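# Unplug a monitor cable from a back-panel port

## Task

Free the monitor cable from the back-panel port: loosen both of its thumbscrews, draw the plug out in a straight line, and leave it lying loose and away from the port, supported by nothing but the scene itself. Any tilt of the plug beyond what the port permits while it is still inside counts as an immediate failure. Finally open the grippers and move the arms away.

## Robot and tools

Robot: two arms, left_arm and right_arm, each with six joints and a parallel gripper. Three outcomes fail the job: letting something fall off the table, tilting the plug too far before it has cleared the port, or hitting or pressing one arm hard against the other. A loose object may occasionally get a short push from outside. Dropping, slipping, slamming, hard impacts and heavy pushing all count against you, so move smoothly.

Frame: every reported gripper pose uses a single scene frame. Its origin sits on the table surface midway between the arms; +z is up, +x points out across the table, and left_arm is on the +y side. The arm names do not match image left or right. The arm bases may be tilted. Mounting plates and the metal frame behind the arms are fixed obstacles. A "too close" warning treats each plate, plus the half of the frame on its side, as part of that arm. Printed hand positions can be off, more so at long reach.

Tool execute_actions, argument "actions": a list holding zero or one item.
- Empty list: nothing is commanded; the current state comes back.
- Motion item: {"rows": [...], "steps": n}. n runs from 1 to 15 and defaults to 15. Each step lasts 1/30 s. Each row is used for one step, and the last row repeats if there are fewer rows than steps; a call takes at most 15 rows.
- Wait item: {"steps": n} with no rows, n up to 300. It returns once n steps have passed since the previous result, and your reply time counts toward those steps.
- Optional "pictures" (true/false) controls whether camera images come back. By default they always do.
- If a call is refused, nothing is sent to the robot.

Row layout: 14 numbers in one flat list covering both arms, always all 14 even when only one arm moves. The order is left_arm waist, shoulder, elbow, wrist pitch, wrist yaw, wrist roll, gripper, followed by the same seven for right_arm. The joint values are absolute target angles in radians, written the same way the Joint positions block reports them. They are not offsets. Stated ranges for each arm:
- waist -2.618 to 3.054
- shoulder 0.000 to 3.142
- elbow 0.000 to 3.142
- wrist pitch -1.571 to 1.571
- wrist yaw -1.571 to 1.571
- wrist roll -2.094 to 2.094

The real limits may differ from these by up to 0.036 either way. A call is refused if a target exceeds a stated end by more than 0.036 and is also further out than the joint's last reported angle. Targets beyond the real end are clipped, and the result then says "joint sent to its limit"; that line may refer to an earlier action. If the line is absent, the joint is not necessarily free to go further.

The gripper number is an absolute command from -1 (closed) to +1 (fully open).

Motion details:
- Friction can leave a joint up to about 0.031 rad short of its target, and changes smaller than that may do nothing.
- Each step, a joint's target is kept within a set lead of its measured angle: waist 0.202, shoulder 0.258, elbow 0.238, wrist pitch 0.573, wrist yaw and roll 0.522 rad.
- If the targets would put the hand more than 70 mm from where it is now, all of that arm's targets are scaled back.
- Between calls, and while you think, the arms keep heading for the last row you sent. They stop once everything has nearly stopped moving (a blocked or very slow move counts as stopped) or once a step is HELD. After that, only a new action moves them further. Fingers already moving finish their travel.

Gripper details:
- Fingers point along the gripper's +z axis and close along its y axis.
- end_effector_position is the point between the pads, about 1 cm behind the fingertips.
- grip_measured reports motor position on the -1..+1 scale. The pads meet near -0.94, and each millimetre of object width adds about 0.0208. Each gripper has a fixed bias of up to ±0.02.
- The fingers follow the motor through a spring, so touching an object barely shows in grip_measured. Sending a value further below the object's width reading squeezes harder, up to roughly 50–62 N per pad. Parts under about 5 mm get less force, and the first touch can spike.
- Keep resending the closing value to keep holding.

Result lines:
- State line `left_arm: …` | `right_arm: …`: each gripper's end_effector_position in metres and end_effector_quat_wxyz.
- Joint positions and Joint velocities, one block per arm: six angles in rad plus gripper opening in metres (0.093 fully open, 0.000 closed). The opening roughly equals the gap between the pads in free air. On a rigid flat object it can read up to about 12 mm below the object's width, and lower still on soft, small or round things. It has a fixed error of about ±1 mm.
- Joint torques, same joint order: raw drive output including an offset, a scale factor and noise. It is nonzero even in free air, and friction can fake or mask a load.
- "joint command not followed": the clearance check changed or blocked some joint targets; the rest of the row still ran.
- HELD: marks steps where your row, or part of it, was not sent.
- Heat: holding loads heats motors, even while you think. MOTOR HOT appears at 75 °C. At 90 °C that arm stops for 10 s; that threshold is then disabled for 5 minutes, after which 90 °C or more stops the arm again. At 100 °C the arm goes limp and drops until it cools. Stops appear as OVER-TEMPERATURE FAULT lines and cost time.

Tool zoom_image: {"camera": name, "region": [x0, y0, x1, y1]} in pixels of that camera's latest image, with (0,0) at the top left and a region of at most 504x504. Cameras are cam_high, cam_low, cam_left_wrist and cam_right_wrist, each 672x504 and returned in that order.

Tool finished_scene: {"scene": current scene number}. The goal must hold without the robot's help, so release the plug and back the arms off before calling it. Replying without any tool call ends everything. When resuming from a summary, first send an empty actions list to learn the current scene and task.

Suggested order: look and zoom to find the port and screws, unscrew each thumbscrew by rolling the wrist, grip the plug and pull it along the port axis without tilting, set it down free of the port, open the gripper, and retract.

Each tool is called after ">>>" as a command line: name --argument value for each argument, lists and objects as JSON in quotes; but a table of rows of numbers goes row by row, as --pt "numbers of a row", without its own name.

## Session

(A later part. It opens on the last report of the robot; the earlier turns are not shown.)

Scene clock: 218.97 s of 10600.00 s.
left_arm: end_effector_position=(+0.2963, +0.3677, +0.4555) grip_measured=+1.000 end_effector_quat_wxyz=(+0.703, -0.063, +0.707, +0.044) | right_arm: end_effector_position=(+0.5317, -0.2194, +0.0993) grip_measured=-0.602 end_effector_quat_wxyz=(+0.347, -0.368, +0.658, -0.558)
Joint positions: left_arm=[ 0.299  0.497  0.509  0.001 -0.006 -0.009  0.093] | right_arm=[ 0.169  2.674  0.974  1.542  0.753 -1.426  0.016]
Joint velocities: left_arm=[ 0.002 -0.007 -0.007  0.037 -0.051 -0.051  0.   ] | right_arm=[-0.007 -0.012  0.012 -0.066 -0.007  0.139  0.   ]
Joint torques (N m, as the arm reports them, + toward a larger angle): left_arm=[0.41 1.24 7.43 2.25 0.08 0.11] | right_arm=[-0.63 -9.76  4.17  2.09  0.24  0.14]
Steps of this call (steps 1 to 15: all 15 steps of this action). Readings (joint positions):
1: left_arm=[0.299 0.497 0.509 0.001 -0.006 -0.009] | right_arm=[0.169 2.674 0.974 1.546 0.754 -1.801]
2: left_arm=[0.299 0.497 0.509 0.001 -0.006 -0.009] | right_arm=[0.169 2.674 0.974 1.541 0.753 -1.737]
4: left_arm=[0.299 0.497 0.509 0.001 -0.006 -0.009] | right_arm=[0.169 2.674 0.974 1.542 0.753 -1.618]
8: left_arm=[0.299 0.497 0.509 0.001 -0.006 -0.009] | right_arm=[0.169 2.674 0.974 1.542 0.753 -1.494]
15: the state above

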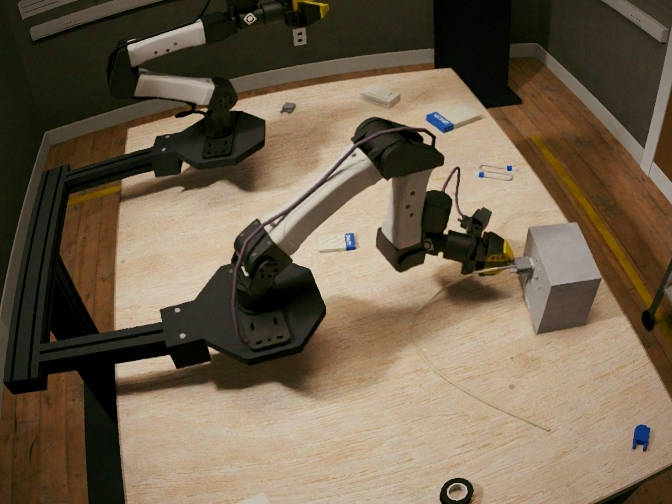

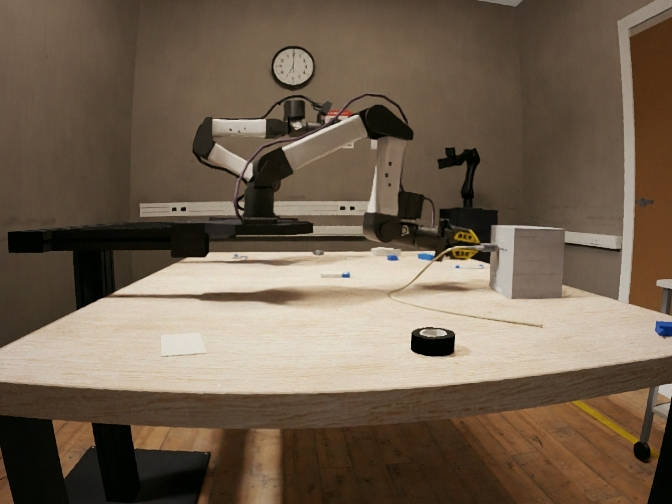

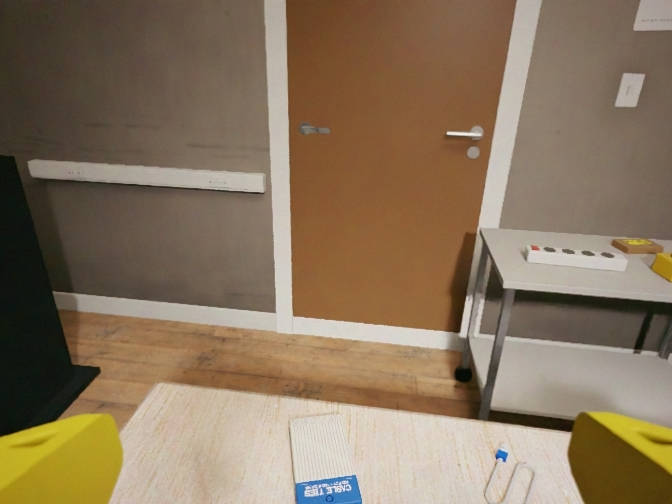

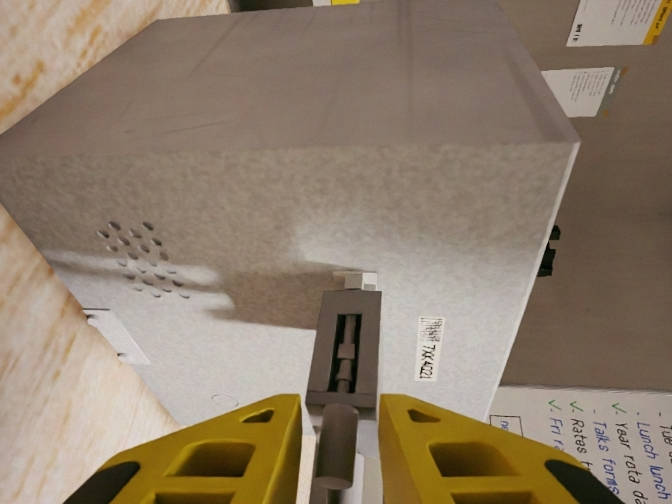

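>>> execute_actions --actions '[{"rows":[[0.3,0.5,0.5,0,0,0,1,0.168,2.66,0.953,1.555,0.755,-0.65,-0.6]]}]' --pictures false

>>> execute_actions --actions '[{"rows":[[0.3,0.5,0.5,0,0,0,1,0.168,2.666,0.96,1.555,0.755,-0.68,-0.87],[0.3,0.5,0.5,0,0,0,1,0.168,2.666,0.96,1.555,0.755,-1.85,-0.87]]}]' --pictures false

>>> execute_actions --actions '[{"rows":[[0.3,0.5,0.5,0,0,0,1,0.168,2.666,0.96,1.555,0.755,-1.73,-0.6],[0.3,0.5,0.5,0,0,0,1,0.168,2.666,0.96,1.555,0.755,-0.57,-0.6]]}]' --pictures false

>>> execute_actions --actions '[{"rows":[[0.3,0.5,0.5,0,0,0,1,0.168,2.666,0.96,1.555,0.755,-0.68,-0.87],[0.3,0.5,0.5,0,0,0,1,0.168,2.666,0.96,1.555,0.755,-1.85,-0.87]]}]' --pictures false

>>> execute_actions --actions '[{"rows":[[0.3,0.5,0.5,0,0,0,1,0.168,2.666,0.96,1.555,0.755,-1.73,-0.6],[0.3,0.5,0.5,0,0,0,1,0.168,2.666,0.96,1.555,0.755,-0.57,-0.6]]}]' --pictures false

>>> execute_actions --actions '[{"rows":[[0.3,0.5,0.5,0,0,0,1,0.168,2.666,0.96,1.555,0.755,-0.68,-0.87],[0.3,0.5,0.5,0,0,0,1,0.168,2.666,0.96,1.555,0.755,-1.85,-0.87]]}]' --pictures false

>>> execute_actions --actions '[{"rows":[[0.3,0.5,0.5,0,0,0,1,0.168,2.666,0.96,1.555,0.755,-1.73,-0.6],[0.3,0.5,0.5,0,0,0,1,0.168,2.666,0.96,1.555,0.755,-0.57,-0.6]]}]' --pictures false

>>> execute_actions --actions '[{"rows":[[0.3,0.5,0.5,0,0,0,1,0.168,2.666,0.96,1.555,0.755,-0.68,-0.87],[0.3,0.5,0.5,0,0,0,1,0.168,2.666,0.96,1.555,0.755,-1.85,-0.87]]}]' --pictures false

>>> execute_actions --actions '[{"rows":[[0.3,0.5,0.5,0,0,0,1,0.168,2.666,0.96,1.555,0.755,-1.73,-0.6],[0.3,0.5,0.5,0,0,0,1,0.168,2.666,0.96,1.555,0.755,-0.57,-0.6]]}]' --pictures false

>>> execute_actions --actions '[{"rows":[[0.3,0.5,0.5,0,0,0,1,0.168,2.666,0.96,1.555,0.755,-0.68,-0.87],[0.3,0.5,0.5,0,0,0,1,0.168,2.666,0.96,1.555,0.755,-1.85,-0.87]]}]' --pictures false

>>> execute_actions --actions '[{"rows":[[0.3,0.5,0.5,0,0,0,1,0.168,2.666,0.96,1.555,0.755,-1.73,-0.6],[0.3,0.5,0.5,0,0,0,1,0.168,2.666,0.96,1.555,0.755,-1.4,-0.6]]}]'

Scene clock: 230.37 s of 10600.00 s.
left_arm: end_effector_position=(+0.2963, +0.3677, +0.4555) grip_measured=+1.000 end_effector_quat_wxyz=(+0.703, -0.063, +0.707, +0.044) | right_arm: end_effector_position=(+0.5304, -0.2197, +0.0983) grip_measured=-0.602 end_effector_quat_wxyz=(+0.523, -0.108, +0.747, -0.395)
Joint positions: left_arm=[ 0.299  0.497  0.509  0.001 -0.006 -0.009  0.093] | right_arm=[ 0.169  2.674  0.969  1.543  0.753 -0.69   0.016]
Joint velocities: left_arm=[ 0.002 -0.002 -0.007  0.037 -0.11  -0.066  0.   ] | right_arm=[ 0.007  0.002 -0.022  0.037 -0.051  0.242 -0.001]
Joint torques (N m, as the arm reports them, + toward a larger angle): left_arm=[0.31 1.19 7.62 2.22 0.05 0.1 ] | right_arm=[  0.01 -10.91   2.1    2.13   0.21   0.07]
Steps of this call (steps 1 to 30: the robot went on to your last target; steps 31 to 90: nothing new was sent; then 7.90 s passed at rest; steps 91 to 105: all 15 steps of this action). Readings (joint positions):
91: left_arm=[0.299 0.497 0.509 0.001 -0.006 -0.009] | right_arm=[0.169 2.674 0.974 1.541 0.753 -1.325]
92: left_arm=[0.299 0.497 0.509 0.001 -0.006 -0.009] | right_arm=[0.169 2.674 0.973 1.542 0.753 -1.225]
94: left_arm=[0.299 0.497 0.509 0.001 -0.006 -0.009] | right_arm=[0.169 2.674 0.971 1.543 0.753 -1.033]
98: left_arm=[0.299 0.497 0.509 0.001 -0.006 -0.009] | right_arm=[0.169 2.674 0.969 1.543 0.753 -0.811]
105: the state above

Scene clock: 230.87 s of 10600.00 s.
left_arm: end_effector_position=(+0.2963, +0.3677, +0.4555) grip_measured=+1.000 end_effector_quat_wxyz=(+0.703, -0.063, +0.707, +0.044) | right_arm: end_effector_position=(+0.5302, -0.2209, +0.1017) grip_measured=-0.862 end_effector_quat_wxyz=(+0.258, -0.459, +0.594, -0.608)
Joint positions: left_arm=[ 0.299  0.497  0.509  0.001 -0.006 -0.009  0.093] | right_arm=[ 0.169  2.674  0.969  1.56   0.762 -1.737  0.004]
Joint velocities: left_arm=[ 0.022 -0.007  0.007 -0.007  0.051  0.022  0.   ] | right_arm=[-0.012  0.007  0.007 -0.051 -0.066 -0.637 -0.   ]
Joint torques (N m, as the arm reports them, + toward a larger angle): left_arm=[0.19 1.14 7.49 2.22 0.04 0.14] | right_arm=[ -0.18 -10.5    2.73   1.97   0.08  -0.27]
Steps of this call (steps 1 to 15: all 15 steps of this action). Readings (joint positions):
1: left_arm=[0.299 0.497 0.509 0.001 -0.006 -0.009] | right_arm=[0.169 2.674 0.969 1.543 0.755 -0.689]
2: left_arm=[0.299 0.497 0.509 0.001 -0.006 -0.009] | right_arm=[0.169 2.674 0.969 1.547 0.757 -0.773]
4: left_arm=[0.299 0.497 0.509 0.001 -0.006 -0.009] | right_arm=[0.169 2.674 0.969 1.548 0.758 -0.974]
8: left_arm=[0.299 0.497 0.509 0.001 -0.006 -0.009] | right_arm=[0.169 2.674 0.969 1.558 0.762 -1.373]
15: the state above

Scene clock: 231.37 s of 10600.00 s.
left_arm: end_effector_position=(+0.2963, +0.3677, +0.4555) grip_measured=+1.000 end_effector_quat_wxyz=(+0.703, -0.063, +0.707, +0.044) | right_arm: end_effector_position=(+0.5301, -0.2206, +0.0998) grip_measured=-0.602 end_effector_quat_wxyz=(+0.527, -0.099, +0.747, -0.394)
Joint positions: left_arm=[ 0.299  0.497  0.509  0.001 -0.006 -0.009  0.093] | right_arm=[ 0.169  2.674  0.969  1.55   0.76  -0.678  0.016]
Joint velocities: left_arm=[-0.002  0.012 -0.022  0.007 -0.081 -0.11   0.   ] | right_arm=[-0.012 -0.012  0.002 -0.051 -0.037  0.711 -0.001]
Joint torques (N m, as the arm reports them, + toward a larger angle): left_arm=[0.25 1.19 7.59 2.22 0.07 0.14] | right_arm=[ -0.19 -10.63   2.98   2.04   0.17   0.07]
Steps of this call (steps 1 to 15: all 15 steps of this action). Readings (joint positions):
1: left_arm=[0.299 0.497 0.509 0.001 -0.006 -0.009] | right_arm=[0.169 2.674 0.969 1.556 0.760 -1.739]
2: left_arm=[0.299 0.497 0.509 0.001 -0.006 -0.009] | right_arm=[0.169 2.674 0.969 1.551 0.760 -1.655]
4: left_arm=[0.299 0.497 0.509 0.001 -0.006 -0.009] | right_arm=[0.169 2.674 0.969 1.550 0.760 -1.455]
8: left_arm=[0.299 0.497 0.509 0.001 -0.006 -0.009] | right_arm=[0.169 2.674 0.969 1.550 0.760 -1.056]
15: the state above

Scene clock: 231.87 s of 10600.00 s.
left_arm: end_effector_position=(+0.2963, +0.3677, +0.4555) grip_measured=+1.000 end_effector_quat_wxyz=(+0.703, -0.063, +0.707, +0.044) | right_arm: end_effector_position=(+0.5303, -0.2207, +0.1017) grip_measured=-0.862 end_effector_quat_wxyz=(+0.260, -0.459, +0.594, -0.607)
Joint positions: left_arm=[ 0.299  0.497  0.509  0.001 -0.006 -0.009  0.093] | right_arm=[ 0.169  2.674  0.969  1.56   0.761 -1.734  0.004]
Joint velocities: left_arm=[-0.032  0.007 -0.007 -0.007 -0.037  0.007  0.   ] | right_arm=[-0.002 -0.007  0.002 -0.081  0.037 -0.637 -0.001]
Joint torques (N m, as the arm reports them, + toward a larger angle): left_arm=[0.27 1.18 7.53 2.22 0.03 0.14] | right_arm=[ -0.4  -10.63   2.75   1.99   0.13  -0.19]
Steps of this call (steps 1 to 15: all 15 steps of this action). Readings (joint positions):
1: left_arm=[0.299 0.497 0.509 0.001 -0.006 -0.009] | right_arm=[0.169 2.674 0.969 1.550 0.760 -0.674]
2: left_arm=[0.299 0.497 0.509 0.001 -0.006 -0.009] | right_arm=[0.169 2.674 0.969 1.551 0.760 -0.758]
4: left_arm=[0.299 0.497 0.509 0.001 -0.006 -0.009] | right_arm=[0.169 2.674 0.969 1.552 0.759 -0.960]
8: left_arm=[0.299 0.497 0.509 0.001 -0.006 -0.009] | right_arm=[0.169 2.674 0.969 1.558 0.761 -1.359]
15: the state above

Scene clock: 232.37 s of 10600.00 s.
left_arm: end_effector_position=(+0.2963, +0.3677, +0.4555) grip_measured=+1.000 end_effector_quat_wxyz=(+0.703, -0.063, +0.707, +0.044) | right_arm: end_effector_position=(+0.5302, -0.2204, +0.0997) grip_measured=-0.602 end_effector_quat_wxyz=(+0.527, -0.100, +0.747, -0.393)
Joint positions: left_arm=[ 0.299  0.497  0.509  0.001 -0.006 -0.009  0.093] | right_arm=[ 0.169  2.674  0.969  1.55   0.758 -0.677  0.016]
Joint velocities: left_arm=[-0.017  0.002 -0.007 -0.051 -0.022 -0.007  0.   ] | right_arm=[ 0.017  0.002 -0.017  0.051  0.007  0.623 -0.   ]
Joint torques (N m, as the arm reports them, + toward a larger angle): left_arm=[0.27 1.16 7.47 2.22 0.06 0.11] | right_arm=[ -0.17 -10.57   2.71   2.03   0.17   0.1 ]
Steps of this call (steps 1 to 15: all 15 steps of this action). Readings (joint positions):
1: left_arm=[0.299 0.497 0.509 0.001 -0.006 -0.009] | right_arm=[0.169 2.674 0.969 1.556 0.759 -1.737]
2: left_arm=[0.299 0.497 0.509 0.001 -0.006 -0.009] | right_arm=[0.169 2.674 0.969 1.551 0.758 -1.653]
4: left_arm=[0.299 0.497 0.509 0.001 -0.006 -0.009] | right_arm=[0.169 2.674 0.969 1.550 0.758 -1.453]
8: left_arm=[0.299 0.497 0.509 0.001 -0.006 -0.009] | right_arm=[0.169 2.674 0.969 1.550 0.758 -1.054]
15: the state above

Scene clock: 232.87 s of 10600.00 s.
left_arm: end_effector_position=(+0.2963, +0.3677, +0.4555) grip_measured=+1.000 end_effector_quat_wxyz=(+0.703, -0.063, +0.707, +0.044) | right_arm: end_effector_position=(+0.5304, -0.2207, +0.1018) grip_measured=-0.862 end_effector_quat_wxyz=(+0.260, -0.459, +0.594, -0.607)
Joint positions: left_arm=[ 0.299  0.497  0.509  0.001 -0.006 -0.009  0.093] | right_arm=[ 0.169  2.674  0.969  1.56   0.76  -1.734  0.004]
Joint velocities: left_arm=[ 0.007 -0.007 -0.017 -0.022 -0.037  0.022  0.   ] | right_arm=[-0.022 -0.002 -0.017 -0.022  0.051 -0.652  0.   ]
Joint torques (N m, as the arm reports them, + toward a larger angle): left_arm=[0.32 1.15 7.54 2.24 0.06 0.13] | right_arm=[ -0.18 -10.84   2.81   1.94   0.12  -0.28]
Steps of this call (steps 1 to 15: all 15 steps of this action). Readings (joint positions):
1: left_arm=[0.299 0.497 0.509 0.001 -0.006 -0.009] | right_arm=[0.169 2.674 0.969 1.550 0.759 -0.674]
2: left_arm=[0.299 0.497 0.509 0.001 -0.006 -0.009] | right_arm=[0.169 2.674 0.969 1.551 0.759 -0.758]
4: left_arm=[0.299 0.497 0.509 0.001 -0.006 -0.009] | right_arm=[0.169 2.674 0.969 1.551 0.758 -0.960]
8: left_arm=[0.299 0.497 0.509 0.001 -0.006 -0.009] | right_arm=[0.169 2.674 0.969 1.558 0.760 -1.359]
15: the state above

Scene clock: 233.37 s of 10600.00 s.
left_arm: end_effector_position=(+0.2963, +0.3677, +0.4555) grip_measured=+1.000 end_effector_quat_wxyz=(+0.703, -0.063, +0.707, +0.044) | right_arm: end_effector_position=(+0.5303, -0.2203, +0.0997) grip_measured=-0.602 end_effector_quat_wxyz=(+0.527, -0.100, +0.747, -0.393)
Joint positions: left_arm=[ 0.299  0.497  0.509  0.001 -0.006 -0.009  0.093] | right_arm=[ 0.169  2.674  0.969  1.55   0.758 -0.677  0.016]
Joint velocities: left_arm=[-0.012  0.012  0.002 -0.007 -0.007 -0.066  0.   ] | right_arm=[-0.002  0.002 -0.012 -0.007 -0.007  0.696 -0.001]
Joint torques (N m, as the arm reports them, + toward a larger angle): left_arm=[0.15 1.13 7.53 2.22 0.05 0.11] | right_arm=[ -0.17 -10.76   2.78   2.07   0.17   0.03]
Steps of this call (steps 1 to 15: all 15 steps of this action). Readings (joint positions):
1: left_arm=[0.299 0.497 0.509 0.001 -0.006 -0.009] | right_arm=[0.169 2.674 0.969 1.556 0.758 -1.737]
2: left_arm=[0.299 0.497 0.509 0.001 -0.006 -0.009] | right_arm=[0.169 2.674 0.969 1.551 0.758 -1.653]
4: left_arm=[0.299 0.497 0.509 0.001 -0.006 -0.009] | right_arm=[0.169 2.674 0.969 1.550 0.758 -1.453]
8: left_arm=[0.299 0.497 0.509 0.001 -0.006 -0.009] | right_arm=[0.169 2.674 0.969 1.550 0.758 -1.054]
15: the state above

Scene clock: 233.87 s of 10600.00 s.
left_arm: end_effector_position=(+0.2963, +0.3677, +0.4555) grip_measured=+1.000 end_effector_quat_wxyz=(+0.703, -0.063, +0.707, +0.044) | right_arm: end_effector_position=(+0.5304, -0.2206, +0.1018) grip_measured=-0.862 end_effector_quat_wxyz=(+0.260, -0.459, +0.594, -0.607)
Joint positions: left_arm=[ 0.299  0.497  0.509  0.001 -0.006 -0.009  0.093] | right_arm=[ 0.169  2.674  0.969  1.56   0.76  -1.734  0.004]
Joint velocities: left_arm=[ 0.002  0.007 -0.012  0.066 -0.022 -0.022  0.   ] | right_arm=[-0.007  0.007  0.002 -0.037  0.007 -0.711 -0.   ]
Joint torques (N m, as the arm reports them, + toward a larger angle): left_arm=[0.24 1.18 7.46 2.22 0.06 0.12] | right_arm=[ -0.12 -10.57   2.91   1.9    0.17  -0.17]
Steps of this call (steps 1 to 15: all 15 steps of this action). Readings (joint positions):
1: left_arm=[0.299 0.497 0.509 0.001 -0.006 -0.009] | right_arm=[0.169 2.674 0.969 1.550 0.758 -0.674]
2: left_arm=[0.299 0.497 0.509 0.001 -0.006 -0.009] | right_arm=[0.169 2.674 0.969 1.551 0.758 -0.758]
4: left_arm=[0.299 0.497 0.509 0.001 -0.006 -0.009] | right_arm=[0.169 2.674 0.969 1.551 0.758 -0.960]
8: left_arm=[0.299 0.497 0.509 0.001 -0.006 -0.009] | right_arm=[0.169 2.674 0.969 1.558 0.760 -1.359]
15: the state above

Scene clock: 234.37 s of 10600.00 s.
left_arm: end_effector_position=(+0.2963, +0.3677, +0.4555) grip_measured=+1.000 end_effector_quat_wxyz=(+0.703, -0.063, +0.707, +0.044) | right_arm: end_effector_position=(+0.5302, -0.2204, +0.0997) grip_measured=-0.602 end_effector_quat_wxyz=(+0.527, -0.100, +0.747, -0.393)
Joint positions: left_arm=[ 0.299  0.497  0.509  0.001 -0.006 -0.009  0.093] | right_arm=[ 0.169  2.674  0.969  1.55   0.758 -0.677  0.016]
Joint velocities: left_arm=[ 0.012 -0.002  0.012 -0.007  0.037 -0.022  0.   ] | right_arm=[-0.012  0.017  0.017 -0.051 -0.022  0.667  0.   ]
Joint torques (N m, as the arm reports them, + toward a larger angle): left_arm=[0.31 1.18 7.48 2.25 0.05 0.12] | right_arm=[  0.03 -10.74   2.5    2.01   0.17   0.05]
Steps of this call (steps 1 to 15: all 15 steps of this action). Readings (joint positions):
1: left_arm=[0.299 0.497 0.509 0.001 -0.006 -0.009] | right_arm=[0.169 2.674 0.969 1.556 0.758 -1.737]
2: left_arm=[0.299 0.497 0.509 0.001 -0.006 -0.009] | right_arm=[0.169 2.674 0.969 1.551 0.758 -1.653]
4: left_arm=[0.299 0.497 0.509 0.001 -0.006 -0.009] | right_arm=[0.169 2.674 0.969 1.550 0.758 -1.453]
8: left_arm=[0.299 0.497 0.509 0.001 -0.006 -0.009] | right_arm=[0.169 2.674 0.969 1.550 0.758 -1.054]
15: the state above

Scene clock: 234.87 s of 10600.00 s.
left_arm: end_effector_position=(+0.2963, +0.3677, +0.4555) grip_measured=+1.000 end_effector_quat_wxyz=(+0.703, -0.063, +0.707, +0.044) | right_arm: end_effector_position=(+0.5304, -0.2206, +0.1019) grip_measured=-0.862 end_effector_quat_wxyz=(+0.260, -0.458, +0.594, -0.607)
Joint positions: left_arm=[ 0.299  0.497  0.509  0.001 -0.006 -0.009  0.093] | right_arm=[ 0.169  2.674  0.969  1.561  0.76  -1.734  0.004]
Joint velocities: left_arm=[ 0.017 -0.017 -0.002 -0.022 -0.066 -0.037  0.   ] | right_arm=[-0.002 -0.022 -0.002  0.007 -0.007 -0.667 -0.001]
Joint torques (N m, as the arm reports them, + toward a larger angle): left_arm=[0.22 1.22 7.44 2.2  0.07 0.11] | right_arm=[ -0.28 -10.75   3.03   1.96   0.08  -0.19]
Steps of this call (steps 1 to 15: all 15 steps of this action). Readings (joint positions):
1: left_arm=[0.299 0.497 0.509 0.001 -0.006 -0.009] | right_arm=[0.169 2.674 0.969 1.550 0.758 -0.673]
2: left_arm=[0.299 0.497 0.509 0.001 -0.006 -0.009] | right_arm=[0.169 2.674 0.969 1.551 0.758 -0.758]
4: left_arm=[0.299 0.497 0.509 0.001 -0.006 -0.009] | right_arm=[0.169 2.674 0.969 1.551 0.758 -0.960]
8: left_arm=[0.299 0.497 0.509 0.001 -0.006 -0.009] | right_arm=[0.169 2.674 0.969 1.559 0.760 -1.359]
15: the state above

Scene clock: 235.37 s of 10600.00 s.
left_arm: end_effector_position=(+0.2963, +0.3677, +0.4555) grip_measured=+1.000 end_effector_quat_wxyz=(+0.703, -0.063, +0.707, +0.044) | right_arm: end_effector_position=(+0.5303, -0.2203, +0.1001) grip_measured=-0.602 end_effector_quat_wxyz=(+0.349, -0.365, +0.659, -0.558)
Joint positions: left_arm=[ 0.299  0.497  0.509  0.001 -0.006 -0.009  0.093] | right_arm=[ 0.169  2.674  0.969  1.552  0.758 -1.423  0.016]
Joint velocities: left_arm=[-0.007 -0.017  0.012 -0.081  0.081 -0.051  0.   ] | right_arm=[ 0.007 -0.002 -0.012  0.007 -0.051  0.11   0.001]
Joint torques (N m, as the arm reports them, + toward a larger angle): left_arm=[0.17 1.12 7.52 2.23 0.05 0.14] | right_arm=[ -0.37 -10.68   2.86   2.     0.18   0.06]
Steps of this call (steps 1 to 15: all 15 steps of this action). Readings (joint positions):
1: left_arm=[0.299 0.497 0.509 0.001 -0.006 -0.009] | right_arm=[0.169 2.674 0.969 1.558 0.758 -1.737]
2: left_arm=[0.299 0.497 0.509 0.001 -0.006 -0.009] | right_arm=[0.169 2.674 0.969 1.553 0.758 -1.683]
4: left_arm=[0.299 0.497 0.509 0.001 -0.006 -0.009] | right_arm=[0.169 2.674 0.969 1.552 0.758 -1.583]
8: left_arm=[0.299 0.497 0.509 0.001 -0.006 -0.009] | right_arm=[0.169 2.674 0.969 1.552 0.758 -1.479]
15: the state above

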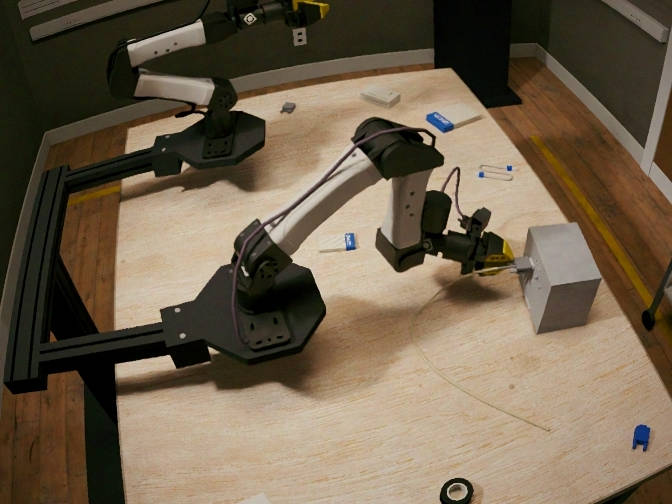

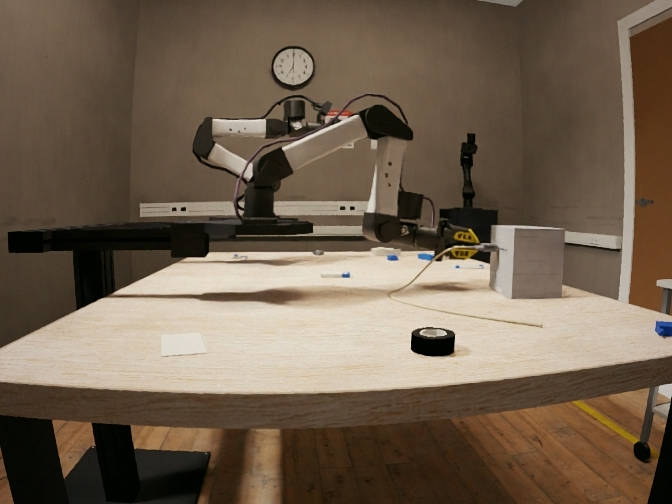

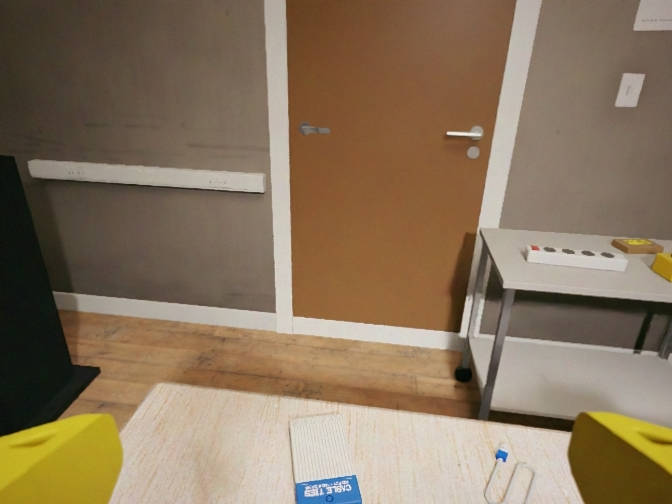

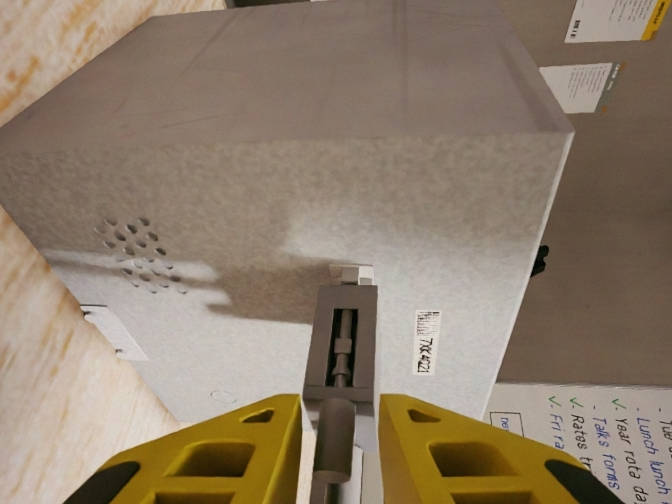

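>>> execute_actions --actions '[{"rows":[[0.3,0.5,0.5,0,0,0,1,0.168,2.666,0.96,1.555,0.755,-0.65,-0.6]]}]' --pictures false

>>> execute_actions --actions '[{"rows":[[0.3,0.5,0.5,0,0,0,1,0.168,2.666,0.96,1.555,0.755,-0.68,-0.87],[0.3,0.5,0.5,0,0,0,1,0.168,2.666,0.96,1.555,0.755,-1.75,-0.87]]}]' --pictures false

>>> execute_actions --actions '[{"rows":[[0.3,0.5,0.5,0,0,0,1,0.168,2.666,0.96,1.555,0.755,-1.66,-0.6],[0.3,0.5,0.5,0,0,0,1,0.168,2.666,0.96,1.555,0.755,-0.6,-0.6]]}]' --pictures false

>>> execute_actions --actions '[{"rows":[[0.3,0.5,0.5,0,0,0,1,0.168,2.666,0.96,1.555,0.755,-0.68,-0.87],[0.3,0.5,0.5,0,0,0,1,0.168,2.666,0.96,1.555,0.755,-1.75,-0.87]]}]' --pictures false

>>> execute_actions --actions '[{"rows":[[0.3,0.5,0.5,0,0,0,1,0.168,2.666,0.96,1.555,0.755,-1.66,-0.6],[0.3,0.5,0.5,0,0,0,1,0.168,2.666,0.96,1.555,0.755,-0.6,-0.6]]}]' --pictures false

>>> execute_actions --actions '[{"rows":[[0.3,0.5,0.5,0,0,0,1,0.168,2.666,0.96,1.555,0.755,-0.68,-0.87],[0.3,0.5,0.5,0,0,0,1,0.168,2.666,0.96,1.555,0.755,-1.75,-0.87]]}]' --pictures false

>>> execute_actions --actions '[{"rows":[[0.3,0.5,0.5,0,0,0,1,0.168,2.666,0.96,1.555,0.755,-1.66,-0.6],[0.3,0.5,0.5,0,0,0,1,0.168,2.666,0.96,1.555,0.755,-1.4,-0.6]]}]'

>>> zoom_image --camera "cam_right_wrist" --region '[220,250,470,500]'

Scene clock: 244.77 s of 10600.00 s.
left_arm: end_effector_position=(+0.2963, +0.3677, +0.4555) grip_measured=+1.000 end_effector_quat_wxyz=(+0.703, -0.063, +0.707, +0.044) | right_arm: end_effector_position=(+0.5303, -0.2203, +0.0997) grip_measured=-0.602 end_effector_quat_wxyz=(+0.525, -0.105, +0.746, -0.396)
Joint positions: left_arm=[ 0.299  0.497  0.509  0.001 -0.006 -0.009  0.093] | right_arm=[ 0.169  2.674  0.969  1.55   0.758 -0.69   0.016]
Joint velocities: left_arm=[-0.007 -0.007 -0.017 -0.022 -0.007  0.007  0.   ] | right_arm=[ 0.002 -0.002  0.007 -0.037 -0.007  0.198  0.   ]
Joint torques (N m, as the arm reports them, + toward a larger angle): left_arm=[0.26 1.12 7.54 2.22 0.07 0.15] | right_arm=[ -0.21 -10.63   2.75   2.06   0.14   0.13]
Steps of this call (steps 1 to 30: the robot went on to your last target; steps 31 to 90: nothing new was sent; then 5.90 s passed at rest; steps 91 to 105: all 15 steps of this action). Readings (joint positions):
91: left_arm=[0.299 0.497 0.509 0.001 -0.006 -0.009] | right_arm=[0.169 2.674 0.969 1.550 0.758 -1.325]
92: left_arm=[0.299 0.497 0.509 0.001 -0.006 -0.009] | right_arm=[0.169 2.674 0.969 1.550 0.758 -1.225]
94: left_arm=[0.299 0.497 0.509 0.001 -0.006 -0.009] | right_arm=[0.169 2.674 0.969 1.550 0.758 -1.033]
98: left_arm=[0.299 0.497 0.509 0.001 -0.006 -0.009] | right_arm=[0.169 2.674 0.969 1.550 0.758 -0.810]
105: the state above

Scene clock: 245.27 s of 10600.00 s.
left_arm: end_effector_position=(+0.2963, +0.3677, +0.4555) grip_measured=+1.000 end_effector_quat_wxyz=(+0.703, -0.063, +0.707, +0.044) | right_arm: end_effector_position=(+0.5305, -0.2206, +0.1022) grip_measured=-0.862 end_effector_quat_wxyz=(+0.283, -0.435, +0.611, -0.597)
Joint positions: left_arm=[ 0.299  0.497  0.509  0.001 -0.006 -0.009  0.093] | right_arm=[ 0.169  2.674  0.969  1.563  0.76  -1.659  0.004]
Joint velocities: left_arm=[ 0.012 -0.002  0.002 -0.007  0.037  0.037  0.   ] | right_arm=[-0.002 -0.012 -0.032 -0.051 -0.037 -0.476  0.001]
Joint torques (N m, as the arm reports them, + toward a larger angle): left_arm=[0.27 1.2  7.57 2.22 0.04 0.11] | right_arm=[  0.07 -11.06   2.56   1.92   0.13  -0.21]
Steps of this call (steps 1 to 15: all 15 steps of this action). Readings (joint positions):
1: left_arm=[0.299 0.497 0.509 0.001 -0.006 -0.009] | right_arm=[0.169 2.674 0.969 1.550 0.758 -0.688]
2: left_arm=[0.299 0.497 0.509 0.001 -0.006 -0.009] | right_arm=[0.169 2.674 0.969 1.551 0.758 -0.773]
4: left_arm=[0.299 0.497 0.509 0.001 -0.006 -0.009] | right_arm=[0.169 2.674 0.969 1.551 0.757 -0.974]
8: left_arm=[0.299 0.497 0.509 0.001 -0.006 -0.009] | right_arm=[0.169 2.674 0.969 1.560 0.760 -1.366]
15: the state above

Scene clock: 245.77 s of 10600.00 s.
left_arm: end_effector_position=(+0.2963, +0.3677, +0.4555) grip_measured=+1.000 end_effector_quat_wxyz=(+0.703, -0.063, +0.707, +0.044) | right_arm: end_effector_position=(+0.5303, -0.2205, +0.1003) grip_measured=-0.602 end_effector_quat_wxyz=(+0.526, -0.102, +0.746, -0.396)
Joint positions: left_arm=[ 0.299  0.497  0.509  0.001 -0.006 -0.009  0.093] | right_arm=[ 0.169  2.674  0.969  1.553  0.759 -0.687  0.016]
Joint velocities: left_arm=[-0.012  0.007 -0.002 -0.022 -0.037 -0.051  0.   ] | right_arm=[-0.022  0.002 -0.007  0.051  0.066  0.564 -0.   ]
Joint torques (N m, as the arm reports them, + toward a larger angle): left_arm=[0.26 1.24 7.49 2.25 0.06 0.11] | right_arm=[ -0.16 -10.7    2.76   2.03   0.11   0.09]
Steps of this call (steps 1 to 15: all 15 steps of this action). Readings (joint positions):
1: left_arm=[0.299 0.497 0.509 0.001 -0.006 -0.009] | right_arm=[0.169 2.674 0.969 1.560 0.759 -1.662]
2: left_arm=[0.299 0.497 0.509 0.001 -0.006 -0.009] | right_arm=[0.169 2.674 0.969 1.555 0.759 -1.578]
4: left_arm=[0.299 0.497 0.509 0.001 -0.006 -0.009] | right_arm=[0.169 2.674 0.969 1.553 0.759 -1.378]
8: left_arm=[0.299 0.497 0.509 0.001 -0.006 -0.009] | right_arm=[0.169 2.674 0.969 1.553 0.759 -0.987]
15: the state above

Scene clock: 246.27 s of 10600.00 s.
left_arm: end_effector_position=(+0.2963, +0.3677, +0.4555) grip_measured=+1.000 end_effector_quat_wxyz=(+0.703, -0.063, +0.707, +0.044) | right_arm: end_effector_position=(+0.5305, -0.2205, +0.1024) grip_measured=-0.862 end_effector_quat_wxyz=(+0.284, -0.435, +0.611, -0.597)
Joint positions: left_arm=[ 0.299  0.497  0.509  0.001 -0.006 -0.009  0.093] | right_arm=[ 0.169  2.674  0.969  1.563  0.76  -1.658  0.004]
Joint velocities: left_arm=[-0.007  0.012 -0.007 -0.051 -0.007 -0.007  0.   ] | right_arm=[-0.007 -0.007 -0.002  0.007  0.037 -0.491 -0.002]
Joint torques (N m, as the arm reports them, + toward a larger angle): left_arm=[0.29 1.26 7.45 2.19 0.04 0.11] | right_arm=[ -0.4  -10.67   2.81   1.95   0.11  -0.15]
Steps of this call (steps 1 to 15: all 15 steps of this action). Readings (joint positions):
1: left_arm=[0.299 0.497 0.509 0.001 -0.006 -0.009] | right_arm=[0.169 2.674 0.969 1.553 0.759 -0.683]
2: left_arm=[0.299 0.497 0.509 0.001 -0.006 -0.009] | right_arm=[0.169 2.674 0.969 1.553 0.758 -0.768]
4: left_arm=[0.299 0.497 0.509 0.001 -0.006 -0.009] | right_arm=[0.169 2.674 0.969 1.553 0.758 -0.969]
8: left_arm=[0.299 0.497 0.509 0.001 -0.006 -0.009] | right_arm=[0.169 2.674 0.969 1.561 0.760 -1.362]
15: the state above

Scene clock: 246.77 s of 10600.00 s.
left_arm: end_effector_position=(+0.2963, +0.3677, +0.4555) grip_measured=+1.000 end_effector_quat_wxyz=(+0.703, -0.063, +0.707, +0.044) | right_arm: end_effector_position=(+0.5303, -0.2203, +0.1006) grip_measured=-0.602 end_effector_quat_wxyz=(+0.527, -0.102, +0.745, -0.396)
Joint positions: left_arm=[ 0.299  0.497  0.509  0.001 -0.006 -0.009  0.093] | right_arm=[ 0.169  2.674  0.969  1.554  0.759 -0.686  0.016]
Joint velocities: left_arm=[-0.002 -0.007  0.017 -0.037  0.051  0.022  0.   ] | right_arm=[-0.007 -0.012 -0.007 -0.066 -0.081  0.462  0.   ]
Joint torques (N m, as the arm reports them, + toward a larger angle): left_arm=[0.25 1.24 7.57 2.21 0.03 0.14] | right_arm=[ -0.13 -10.57   2.81   1.98   0.12   0.08]
Steps of this call (steps 1 to 15: all 15 steps of this action). Readings (joint positions):
1: left_arm=[0.299 0.497 0.509 0.001 -0.006 -0.009] | right_arm=[0.169 2.674 0.969 1.562 0.760 -1.661]
2: left_arm=[0.299 0.497 0.509 0.001 -0.006 -0.009] | right_arm=[0.169 2.674 0.969 1.557 0.759 -1.577]
4: left_arm=[0.299 0.497 0.509 0.001 -0.006 -0.009] | right_arm=[0.169 2.674 0.969 1.555 0.759 -1.378]
8: left_arm=[0.299 0.497 0.509 0.001 -0.006 -0.009] | right_arm=[0.169 2.674 0.969 1.554 0.759 -0.986]
15: the state above

Scene clock: 247.27 s of 10600.00 s.
left_arm: end_effector_position=(+0.2963, +0.3677, +0.4555) grip_measured=+1.000 end_effector_quat_wxyz=(+0.703, -0.063, +0.707, +0.044) | right_arm: end_effector_position=(+0.5306, -0.2204, +0.1024) grip_measured=-0.862 end_effector_quat_wxyz=(+0.284, -0.435, +0.611, -0.598)
Joint positions: left_arm=[ 0.299  0.497  0.509  0.001 -0.006 -0.009  0.093] | right_arm=[ 0.169  2.674  0.969  1.564  0.76  -1.66   0.004]
Joint velocities: left_arm=[-0.002 -0.007  0.007 -0.051 -0.037 -0.051  0.   ] | right_arm=[-0.002 -0.017  0.007 -0.051  0.037 -0.52   0.   ]
Joint torques (N m, as the arm reports them, + toward a larger angle): left_arm=[0.19 1.09 7.61 2.21 0.07 0.14] | right_arm=[ -0.07 -10.55   2.83   1.9    0.08  -0.11]
Steps of this call (steps 1 to 15: all 15 steps of this action). Readings (joint positions):
1: left_arm=[0.299 0.497 0.509 0.001 -0.006 -0.009] | right_arm=[0.169 2.674 0.969 1.554 0.759 -0.683]
2: left_arm=[0.299 0.497 0.509 0.001 -0.006 -0.009] | right_arm=[0.169 2.674 0.969 1.554 0.758 -0.767]
4: left_arm=[0.299 0.497 0.509 0.001 -0.006 -0.009] | right_arm=[0.169 2.674 0.969 1.553 0.757 -0.969]
8: left_arm=[0.299 0.497 0.509 0.001 -0.006 -0.009] | right_arm=[0.169 2.674 0.969 1.562 0.760 -1.362]
15: the state above

Scene clock: 247.77 s of 10600.00 s.
left_arm: end_effector_position=(+0.2963, +0.3677, +0.4555) grip_measured=+1.000 end_effector_quat_wxyz=(+0.703, -0.063, +0.707, +0.044) | right_arm: end_effector_position=(+0.5304, -0.2203, +0.1012) grip_measured=-0.602 end_effector_quat_wxyz=(+0.351, -0.362, +0.659, -0.559)
Joint positions: left_arm=[ 0.299  0.497  0.509  0.001 -0.006 -0.009  0.093] | right_arm=[ 0.169  2.674  0.969  1.557  0.759 -1.42   0.016]
Joint velocities: left_arm=[-0.012 -0.007 -0.002 -0.037 -0.066 -0.007  0.   ] | right_arm=[-0.007 -0.007  0.017 -0.007 -0.007  0.11   0.   ]
Joint torques (N m, as the arm reports them, + toward a larger angle): left_arm=[0.35 1.08 7.5  2.22 0.04 0.12] | right_arm=[ -0.17 -10.58   2.77   1.99   0.13   0.07]
Steps of this call (steps 1 to 15: all 15 steps of this action). Readings (joint positions):
1: left_arm=[0.299 0.497 0.509 0.001 -0.006 -0.009] | right_arm=[0.169 2.674 0.969 1.562 0.759 -1.662]
2: left_arm=[0.299 0.497 0.509 0.001 -0.006 -0.009] | right_arm=[0.169 2.674 0.969 1.558 0.759 -1.621]
4: left_arm=[0.299 0.497 0.509 0.001 -0.006 -0.009] | right_arm=[0.169 2.674 0.969 1.557 0.759 -1.544]
8: left_arm=[0.299 0.497 0.509 0.001 -0.006 -0.009] | right_arm=[0.169 2.674 0.969 1.557 0.759 -1.463]
15: the state above

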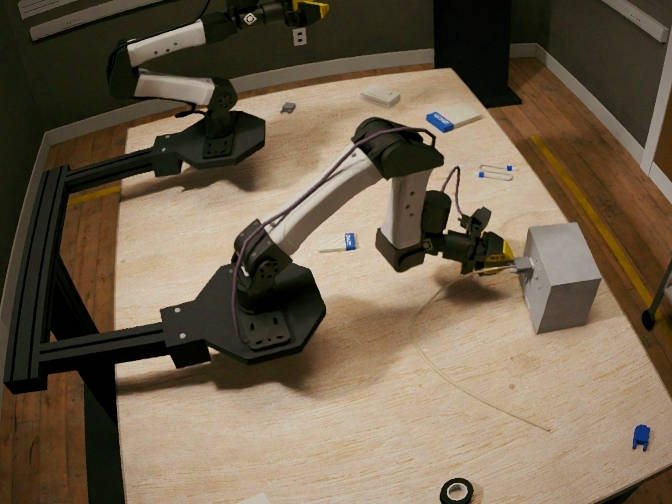

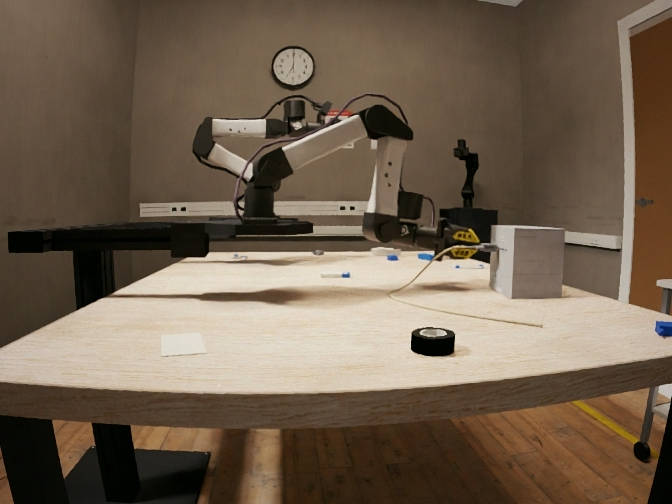

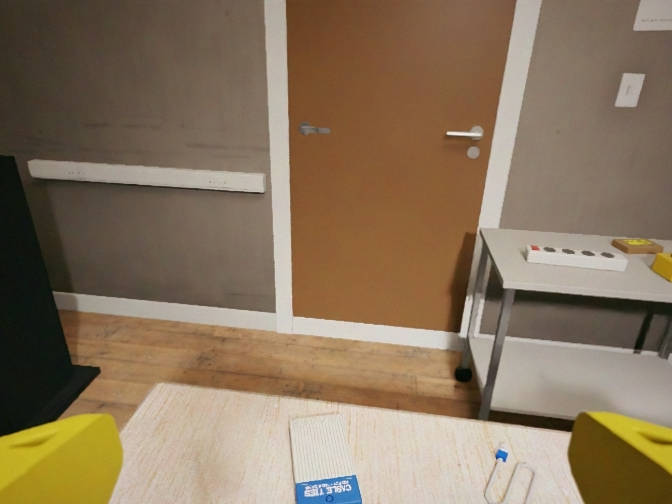

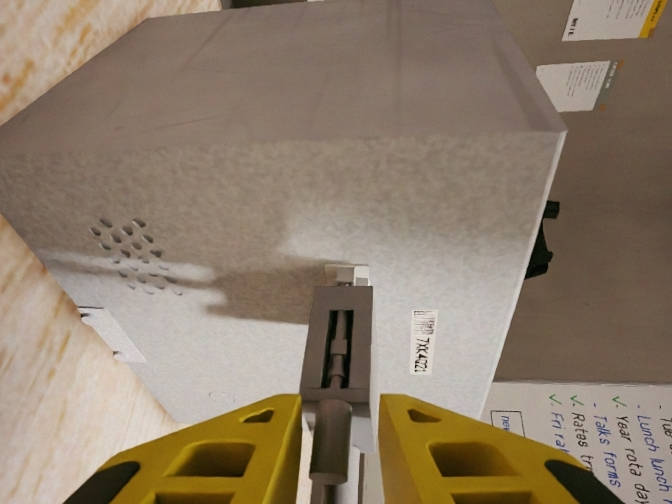

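Region (220, 250, 470, 500) of cam_right_wrist's 672x504 image, scaled by 2.016, with more detail than that image has.

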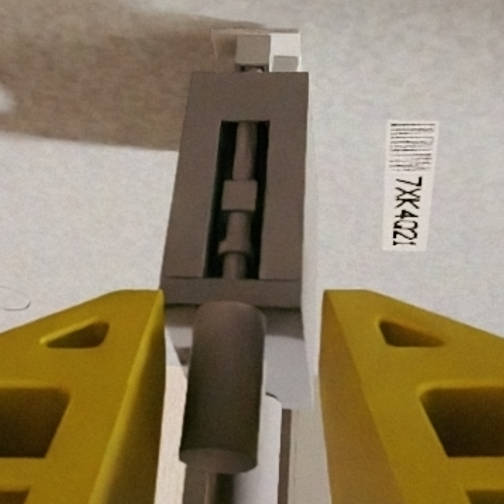

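Not yet popped free; two more strokes.

>>> execute_actions --actions '[{"rows":[[0.3,0.5,0.5,0,0,0,1,0.168,2.666,0.96,1.55,0.755,-0.65,-0.6]]}]' --pictures false

>>> execute_actions --actions '[{"rows":[[0.3,0.5,0.5,0,0,0,1,0.168,2.666,0.96,1.55,0.755,-0.68,-0.87],[0.3,0.5,0.5,0,0,0,1,0.168,2.666,0.96,1.55,0.755,-1.75,-0.87]]}]' --pictures false

>>> execute_actions --actions '[{"rows":[[0.3,0.5,0.5,0,0,0,1,0.168,2.666,0.96,1.55,0.755,-1.66,-0.6],[0.3,0.5,0.5,0,0,0,1,0.168,2.666,0.96,1.55,0.755,-0.6,-0.6]]}]' --pictures false

>>> execute_actions --actions '[{"rows":[[0.3,0.5,0.5,0,0,0,1,0.168,2.666,0.96,1.55,0.755,-0.68,-0.87],[0.3,0.5,0.5,0,0,0,1,0.168,2.666,0.96,1.55,0.755,-1.75,-0.87]]}]' --pictures false

>>> execute_actions --actions '[{"rows":[[0.3,0.5,0.5,0,0,0,1,0.168,2.666,0.96,1.55,0.755,-1.66,-0.6],[0.3,0.5,0.5,0,0,0,1,0.168,2.666,0.96,1.55,0.755,-1.4,-0.6]]}]'

Scene clock: 254.97 s of 10600.00 s.
left_arm: end_effector_position=(+0.2963, +0.3677, +0.4555) grip_measured=+1.000 end_effector_quat_wxyz=(+0.703, -0.063, +0.707, +0.044) | right_arm: end_effector_position=(+0.5302, -0.2203, +0.1001) grip_measured=-0.602 end_effector_quat_wxyz=(+0.525, -0.104, +0.746, -0.397)
Joint positions: left_arm=[ 0.299  0.497  0.509  0.001 -0.006 -0.009  0.093] | right_arm=[ 0.169  2.674  0.969  1.552  0.759 -0.69   0.016]
Joint velocities: left_arm=[-0.007 -0.002 -0.002 -0.051  0.066 -0.125  0.   ] | right_arm=[ 0.007 -0.007 -0.002 -0.095 -0.022  0.198  0.001]
Joint torques (N m, as the arm reports them, + toward a larger angle): left_arm=[0.27 1.2  7.59 2.24 0.06 0.11] | right_arm=[ -0.1  -10.81   2.89   1.96   0.14   0.09]
Steps of this call (steps 1 to 30: the robot went on to your last target; steps 31 to 90: nothing new was sent; then 3.70 s passed at rest; steps 91 to 105: all 15 steps of this action). Readings (joint positions):
91: left_arm=[0.299 0.497 0.509 0.001 -0.006 -0.009] | right_arm=[0.169 2.674 0.969 1.554 0.759 -1.325]
92: left_arm=[0.299 0.497 0.509 0.001 -0.006 -0.009] | right_arm=[0.169 2.674 0.969 1.552 0.759 -1.225]
94: left_arm=[0.299 0.497 0.509 0.001 -0.006 -0.009] | right_arm=[0.169 2.674 0.969 1.552 0.759 -1.033]
98: left_arm=[0.299 0.497 0.509 0.001 -0.006 -0.009] | right_arm=[0.169 2.674 0.969 1.552 0.759 -0.810]
105: the state above

Scene clock: 255.47 s of 10600.00 s.
left_arm: end_effector_position=(+0.2963, +0.3677, +0.4555) grip_measured=+1.000 end_effector_quat_wxyz=(+0.703, -0.063, +0.707, +0.044) | right_arm: end_effector_position=(+0.5305, -0.2205, +0.1025) grip_measured=-0.862 end_effector_quat_wxyz=(+0.283, -0.435, +0.611, -0.598)
Joint positions: left_arm=[ 0.299  0.497  0.509  0.001 -0.006 -0.009  0.093] | right_arm=[ 0.169  2.674  0.969  1.564  0.761 -1.661  0.004]
Joint velocities: left_arm=[-0.022 -0.017  0.002 -0.022 -0.022 -0.007  0.   ] | right_arm=[-0.012 -0.002  0.002 -0.007  0.022 -0.476 -0.   ]
Joint torques (N m, as the arm reports them, + toward a larger angle): left_arm=[0.26 1.13 7.52 2.2  0.05 0.12] | right_arm=[ -0.18 -10.46   2.82   1.81   0.12  -0.17]
Steps of this call (steps 1 to 15: all 15 steps of this action). Readings (joint positions):
1: left_arm=[0.299 0.497 0.509 0.001 -0.006 -0.009] | right_arm=[0.169 2.674 0.969 1.552 0.759 -0.688]
2: left_arm=[0.299 0.497 0.509 0.001 -0.006 -0.009] | right_arm=[0.169 2.674 0.969 1.552 0.758 -0.773]
4: left_arm=[0.299 0.497 0.509 0.001 -0.006 -0.009] | right_arm=[0.169 2.674 0.969 1.551 0.758 -0.974]
8: left_arm=[0.299 0.497 0.509 0.001 -0.006 -0.009] | right_arm=[0.169 2.674 0.969 1.561 0.761 -1.367]
15: the state above

Scene clock: 255.97 s of 10600.00 s.
left_arm: end_effector_position=(+0.2963, +0.3677, +0.4555) grip_measured=+1.000 end_effector_quat_wxyz=(+0.703, -0.063, +0.707, +0.044) | right_arm: end_effector_position=(+0.5301, -0.2205, +0.1001) grip_measured=-0.602 end_effector_quat_wxyz=(+0.526, -0.102, +0.746, -0.396)
Joint positions: left_arm=[ 0.299  0.497  0.509  0.001 -0.006 -0.009  0.093] | right_arm=[ 0.169  2.674  0.969  1.552  0.76  -0.687  0.016]
Joint velocities: left_arm=[-0.002 -0.012 -0.007  0.022  0.095  0.037  0.   ] | right_arm=[-0.012 -0.022 -0.007 -0.022 -0.022  0.52   0.001]
Joint torques (N m, as the arm reports them, + toward a larger angle): left_arm=[0.27 1.2  7.53 2.23 0.07 0.11] | right_arm=[ -0.01 -10.7    2.78   2.     0.07   0.04]
Steps of this call (steps 1 to 15: all 15 steps of this action). Readings (joint positions):
1: left_arm=[0.299 0.497 0.509 0.001 -0.006 -0.009] | right_arm=[0.169 2.674 0.969 1.562 0.760 -1.664]
2: left_arm=[0.299 0.497 0.509 0.001 -0.006 -0.009] | right_arm=[0.169 2.674 0.969 1.556 0.760 -1.580]
4: left_arm=[0.299 0.497 0.509 0.001 -0.006 -0.009] | right_arm=[0.169 2.674 0.969 1.553 0.760 -1.380]
8: left_arm=[0.299 0.497 0.509 0.001 -0.006 -0.009] | right_arm=[0.169 2.674 0.969 1.552 0.760 -0.988]
15: the state above

Scene clock: 256.47 s of 10600.00 s.
left_arm: end_effector_position=(+0.2963, +0.3677, +0.4555) grip_measured=+1.000 end_effector_quat_wxyz=(+0.703, -0.063, +0.707, +0.044) | right_arm: end_effector_position=(+0.5304, -0.2207, +0.1027) grip_measured=-0.862 end_effector_quat_wxyz=(+0.283, -0.434, +0.611, -0.598)
Joint positions: left_arm=[ 0.299  0.497  0.509  0.001 -0.006 -0.009  0.093] | right_arm=[ 0.169  2.674  0.969  1.565  0.762 -1.66   0.004]
Joint velocities: left_arm=[-0.002  0.007  0.002 -0.066 -0.022 -0.007  0.   ] | right_arm=[ 0.007  0.007  0.007  0.022 -0.037 -0.52  -0.   ]
Joint torques (N m, as the arm reports them, + toward a larger angle): left_arm=[0.24 1.12 7.46 2.21 0.04 0.1 ] | right_arm=[ -0.29 -10.75   2.6    1.91   0.19  -0.22]
Steps of this call (steps 1 to 15: all 15 steps of this action). Readings (joint positions):
1: left_arm=[0.299 0.497 0.509 0.001 -0.006 -0.009] | right_arm=[0.169 2.674 0.969 1.552 0.760 -0.683]
2: left_arm=[0.299 0.497 0.509 0.001 -0.006 -0.009] | right_arm=[0.169 2.674 0.969 1.552 0.760 -0.768]
4: left_arm=[0.299 0.497 0.509 0.001 -0.006 -0.009] | right_arm=[0.169 2.674 0.969 1.550 0.759 -0.969]
8: left_arm=[0.299 0.497 0.509 0.001 -0.006 -0.009] | right_arm=[0.169 2.674 0.969 1.559 0.762 -1.363]
15: the state above

Scene clock: 256.97 s of 10600.00 s.
left_arm: end_effector_position=(+0.2963, +0.3677, +0.4555) grip_measured=+1.000 end_effector_quat_wxyz=(+0.703, -0.063, +0.707, +0.044) | right_arm: end_effector_position=(+0.5301, -0.2207, +0.1004) grip_measured=-0.602 end_effector_quat_wxyz=(+0.349, -0.362, +0.659, -0.559)
Joint positions: left_arm=[ 0.299  0.497  0.509  0.001 -0.006 -0.009  0.093] | right_arm=[ 0.169  2.674  0.969  1.553  0.761 -1.42   0.016]
Joint velocities: left_arm=[-0.017  0.007  0.002  0.037  0.051  0.007  0.   ] | right_arm=[ 0.002 -0.007  0.002 -0.037 -0.022  0.037  0.   ]
Joint torques (N m, as the arm reports them, + toward a larger angle): left_arm=[0.16 1.15 7.54 2.23 0.06 0.12] | right_arm=[ -0.3  -10.72   2.81   1.96   0.12   0.1 ]
Steps of this call (steps 1 to 15: all 15 steps of this action). Readings (joint positions):
1: left_arm=[0.299 0.497 0.509 0.001 -0.006 -0.009] | right_arm=[0.169 2.674 0.969 1.563 0.761 -1.663]
2: left_arm=[0.299 0.497 0.509 0.001 -0.006 -0.009] | right_arm=[0.169 2.674 0.969 1.558 0.761 -1.622]
4: left_arm=[0.299 0.497 0.509 0.001 -0.006 -0.009] | right_arm=[0.169 2.674 0.969 1.555 0.761 -1.544]
8: left_arm=[0.299 0.497 0.509 0.001 -0.006 -0.009] | right_arm=[0.169 2.674 0.969 1.554 0.761 -1.464]
15: the state above

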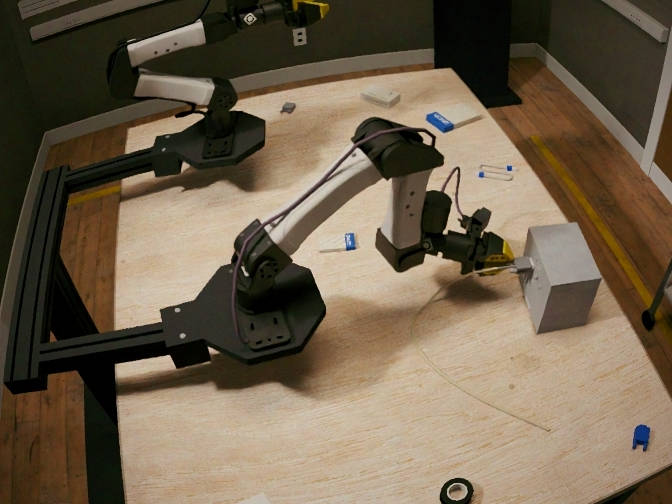

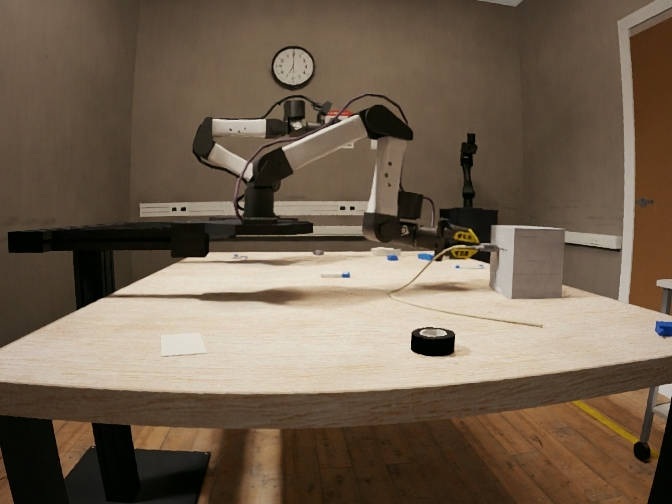

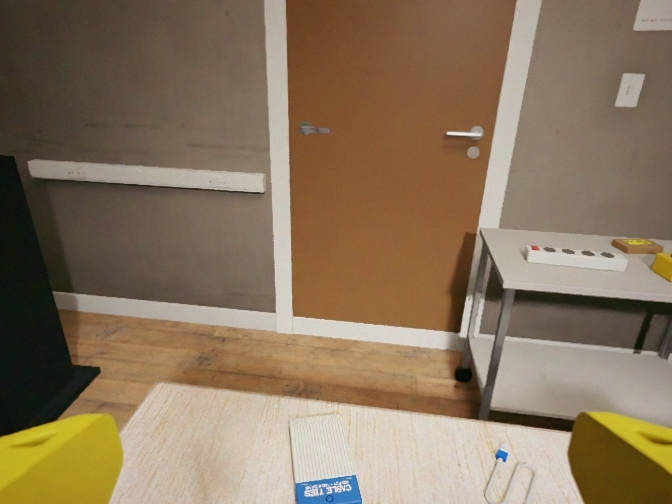

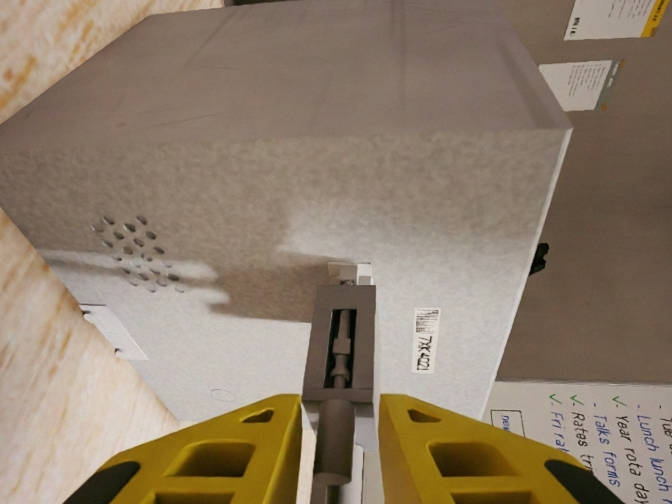

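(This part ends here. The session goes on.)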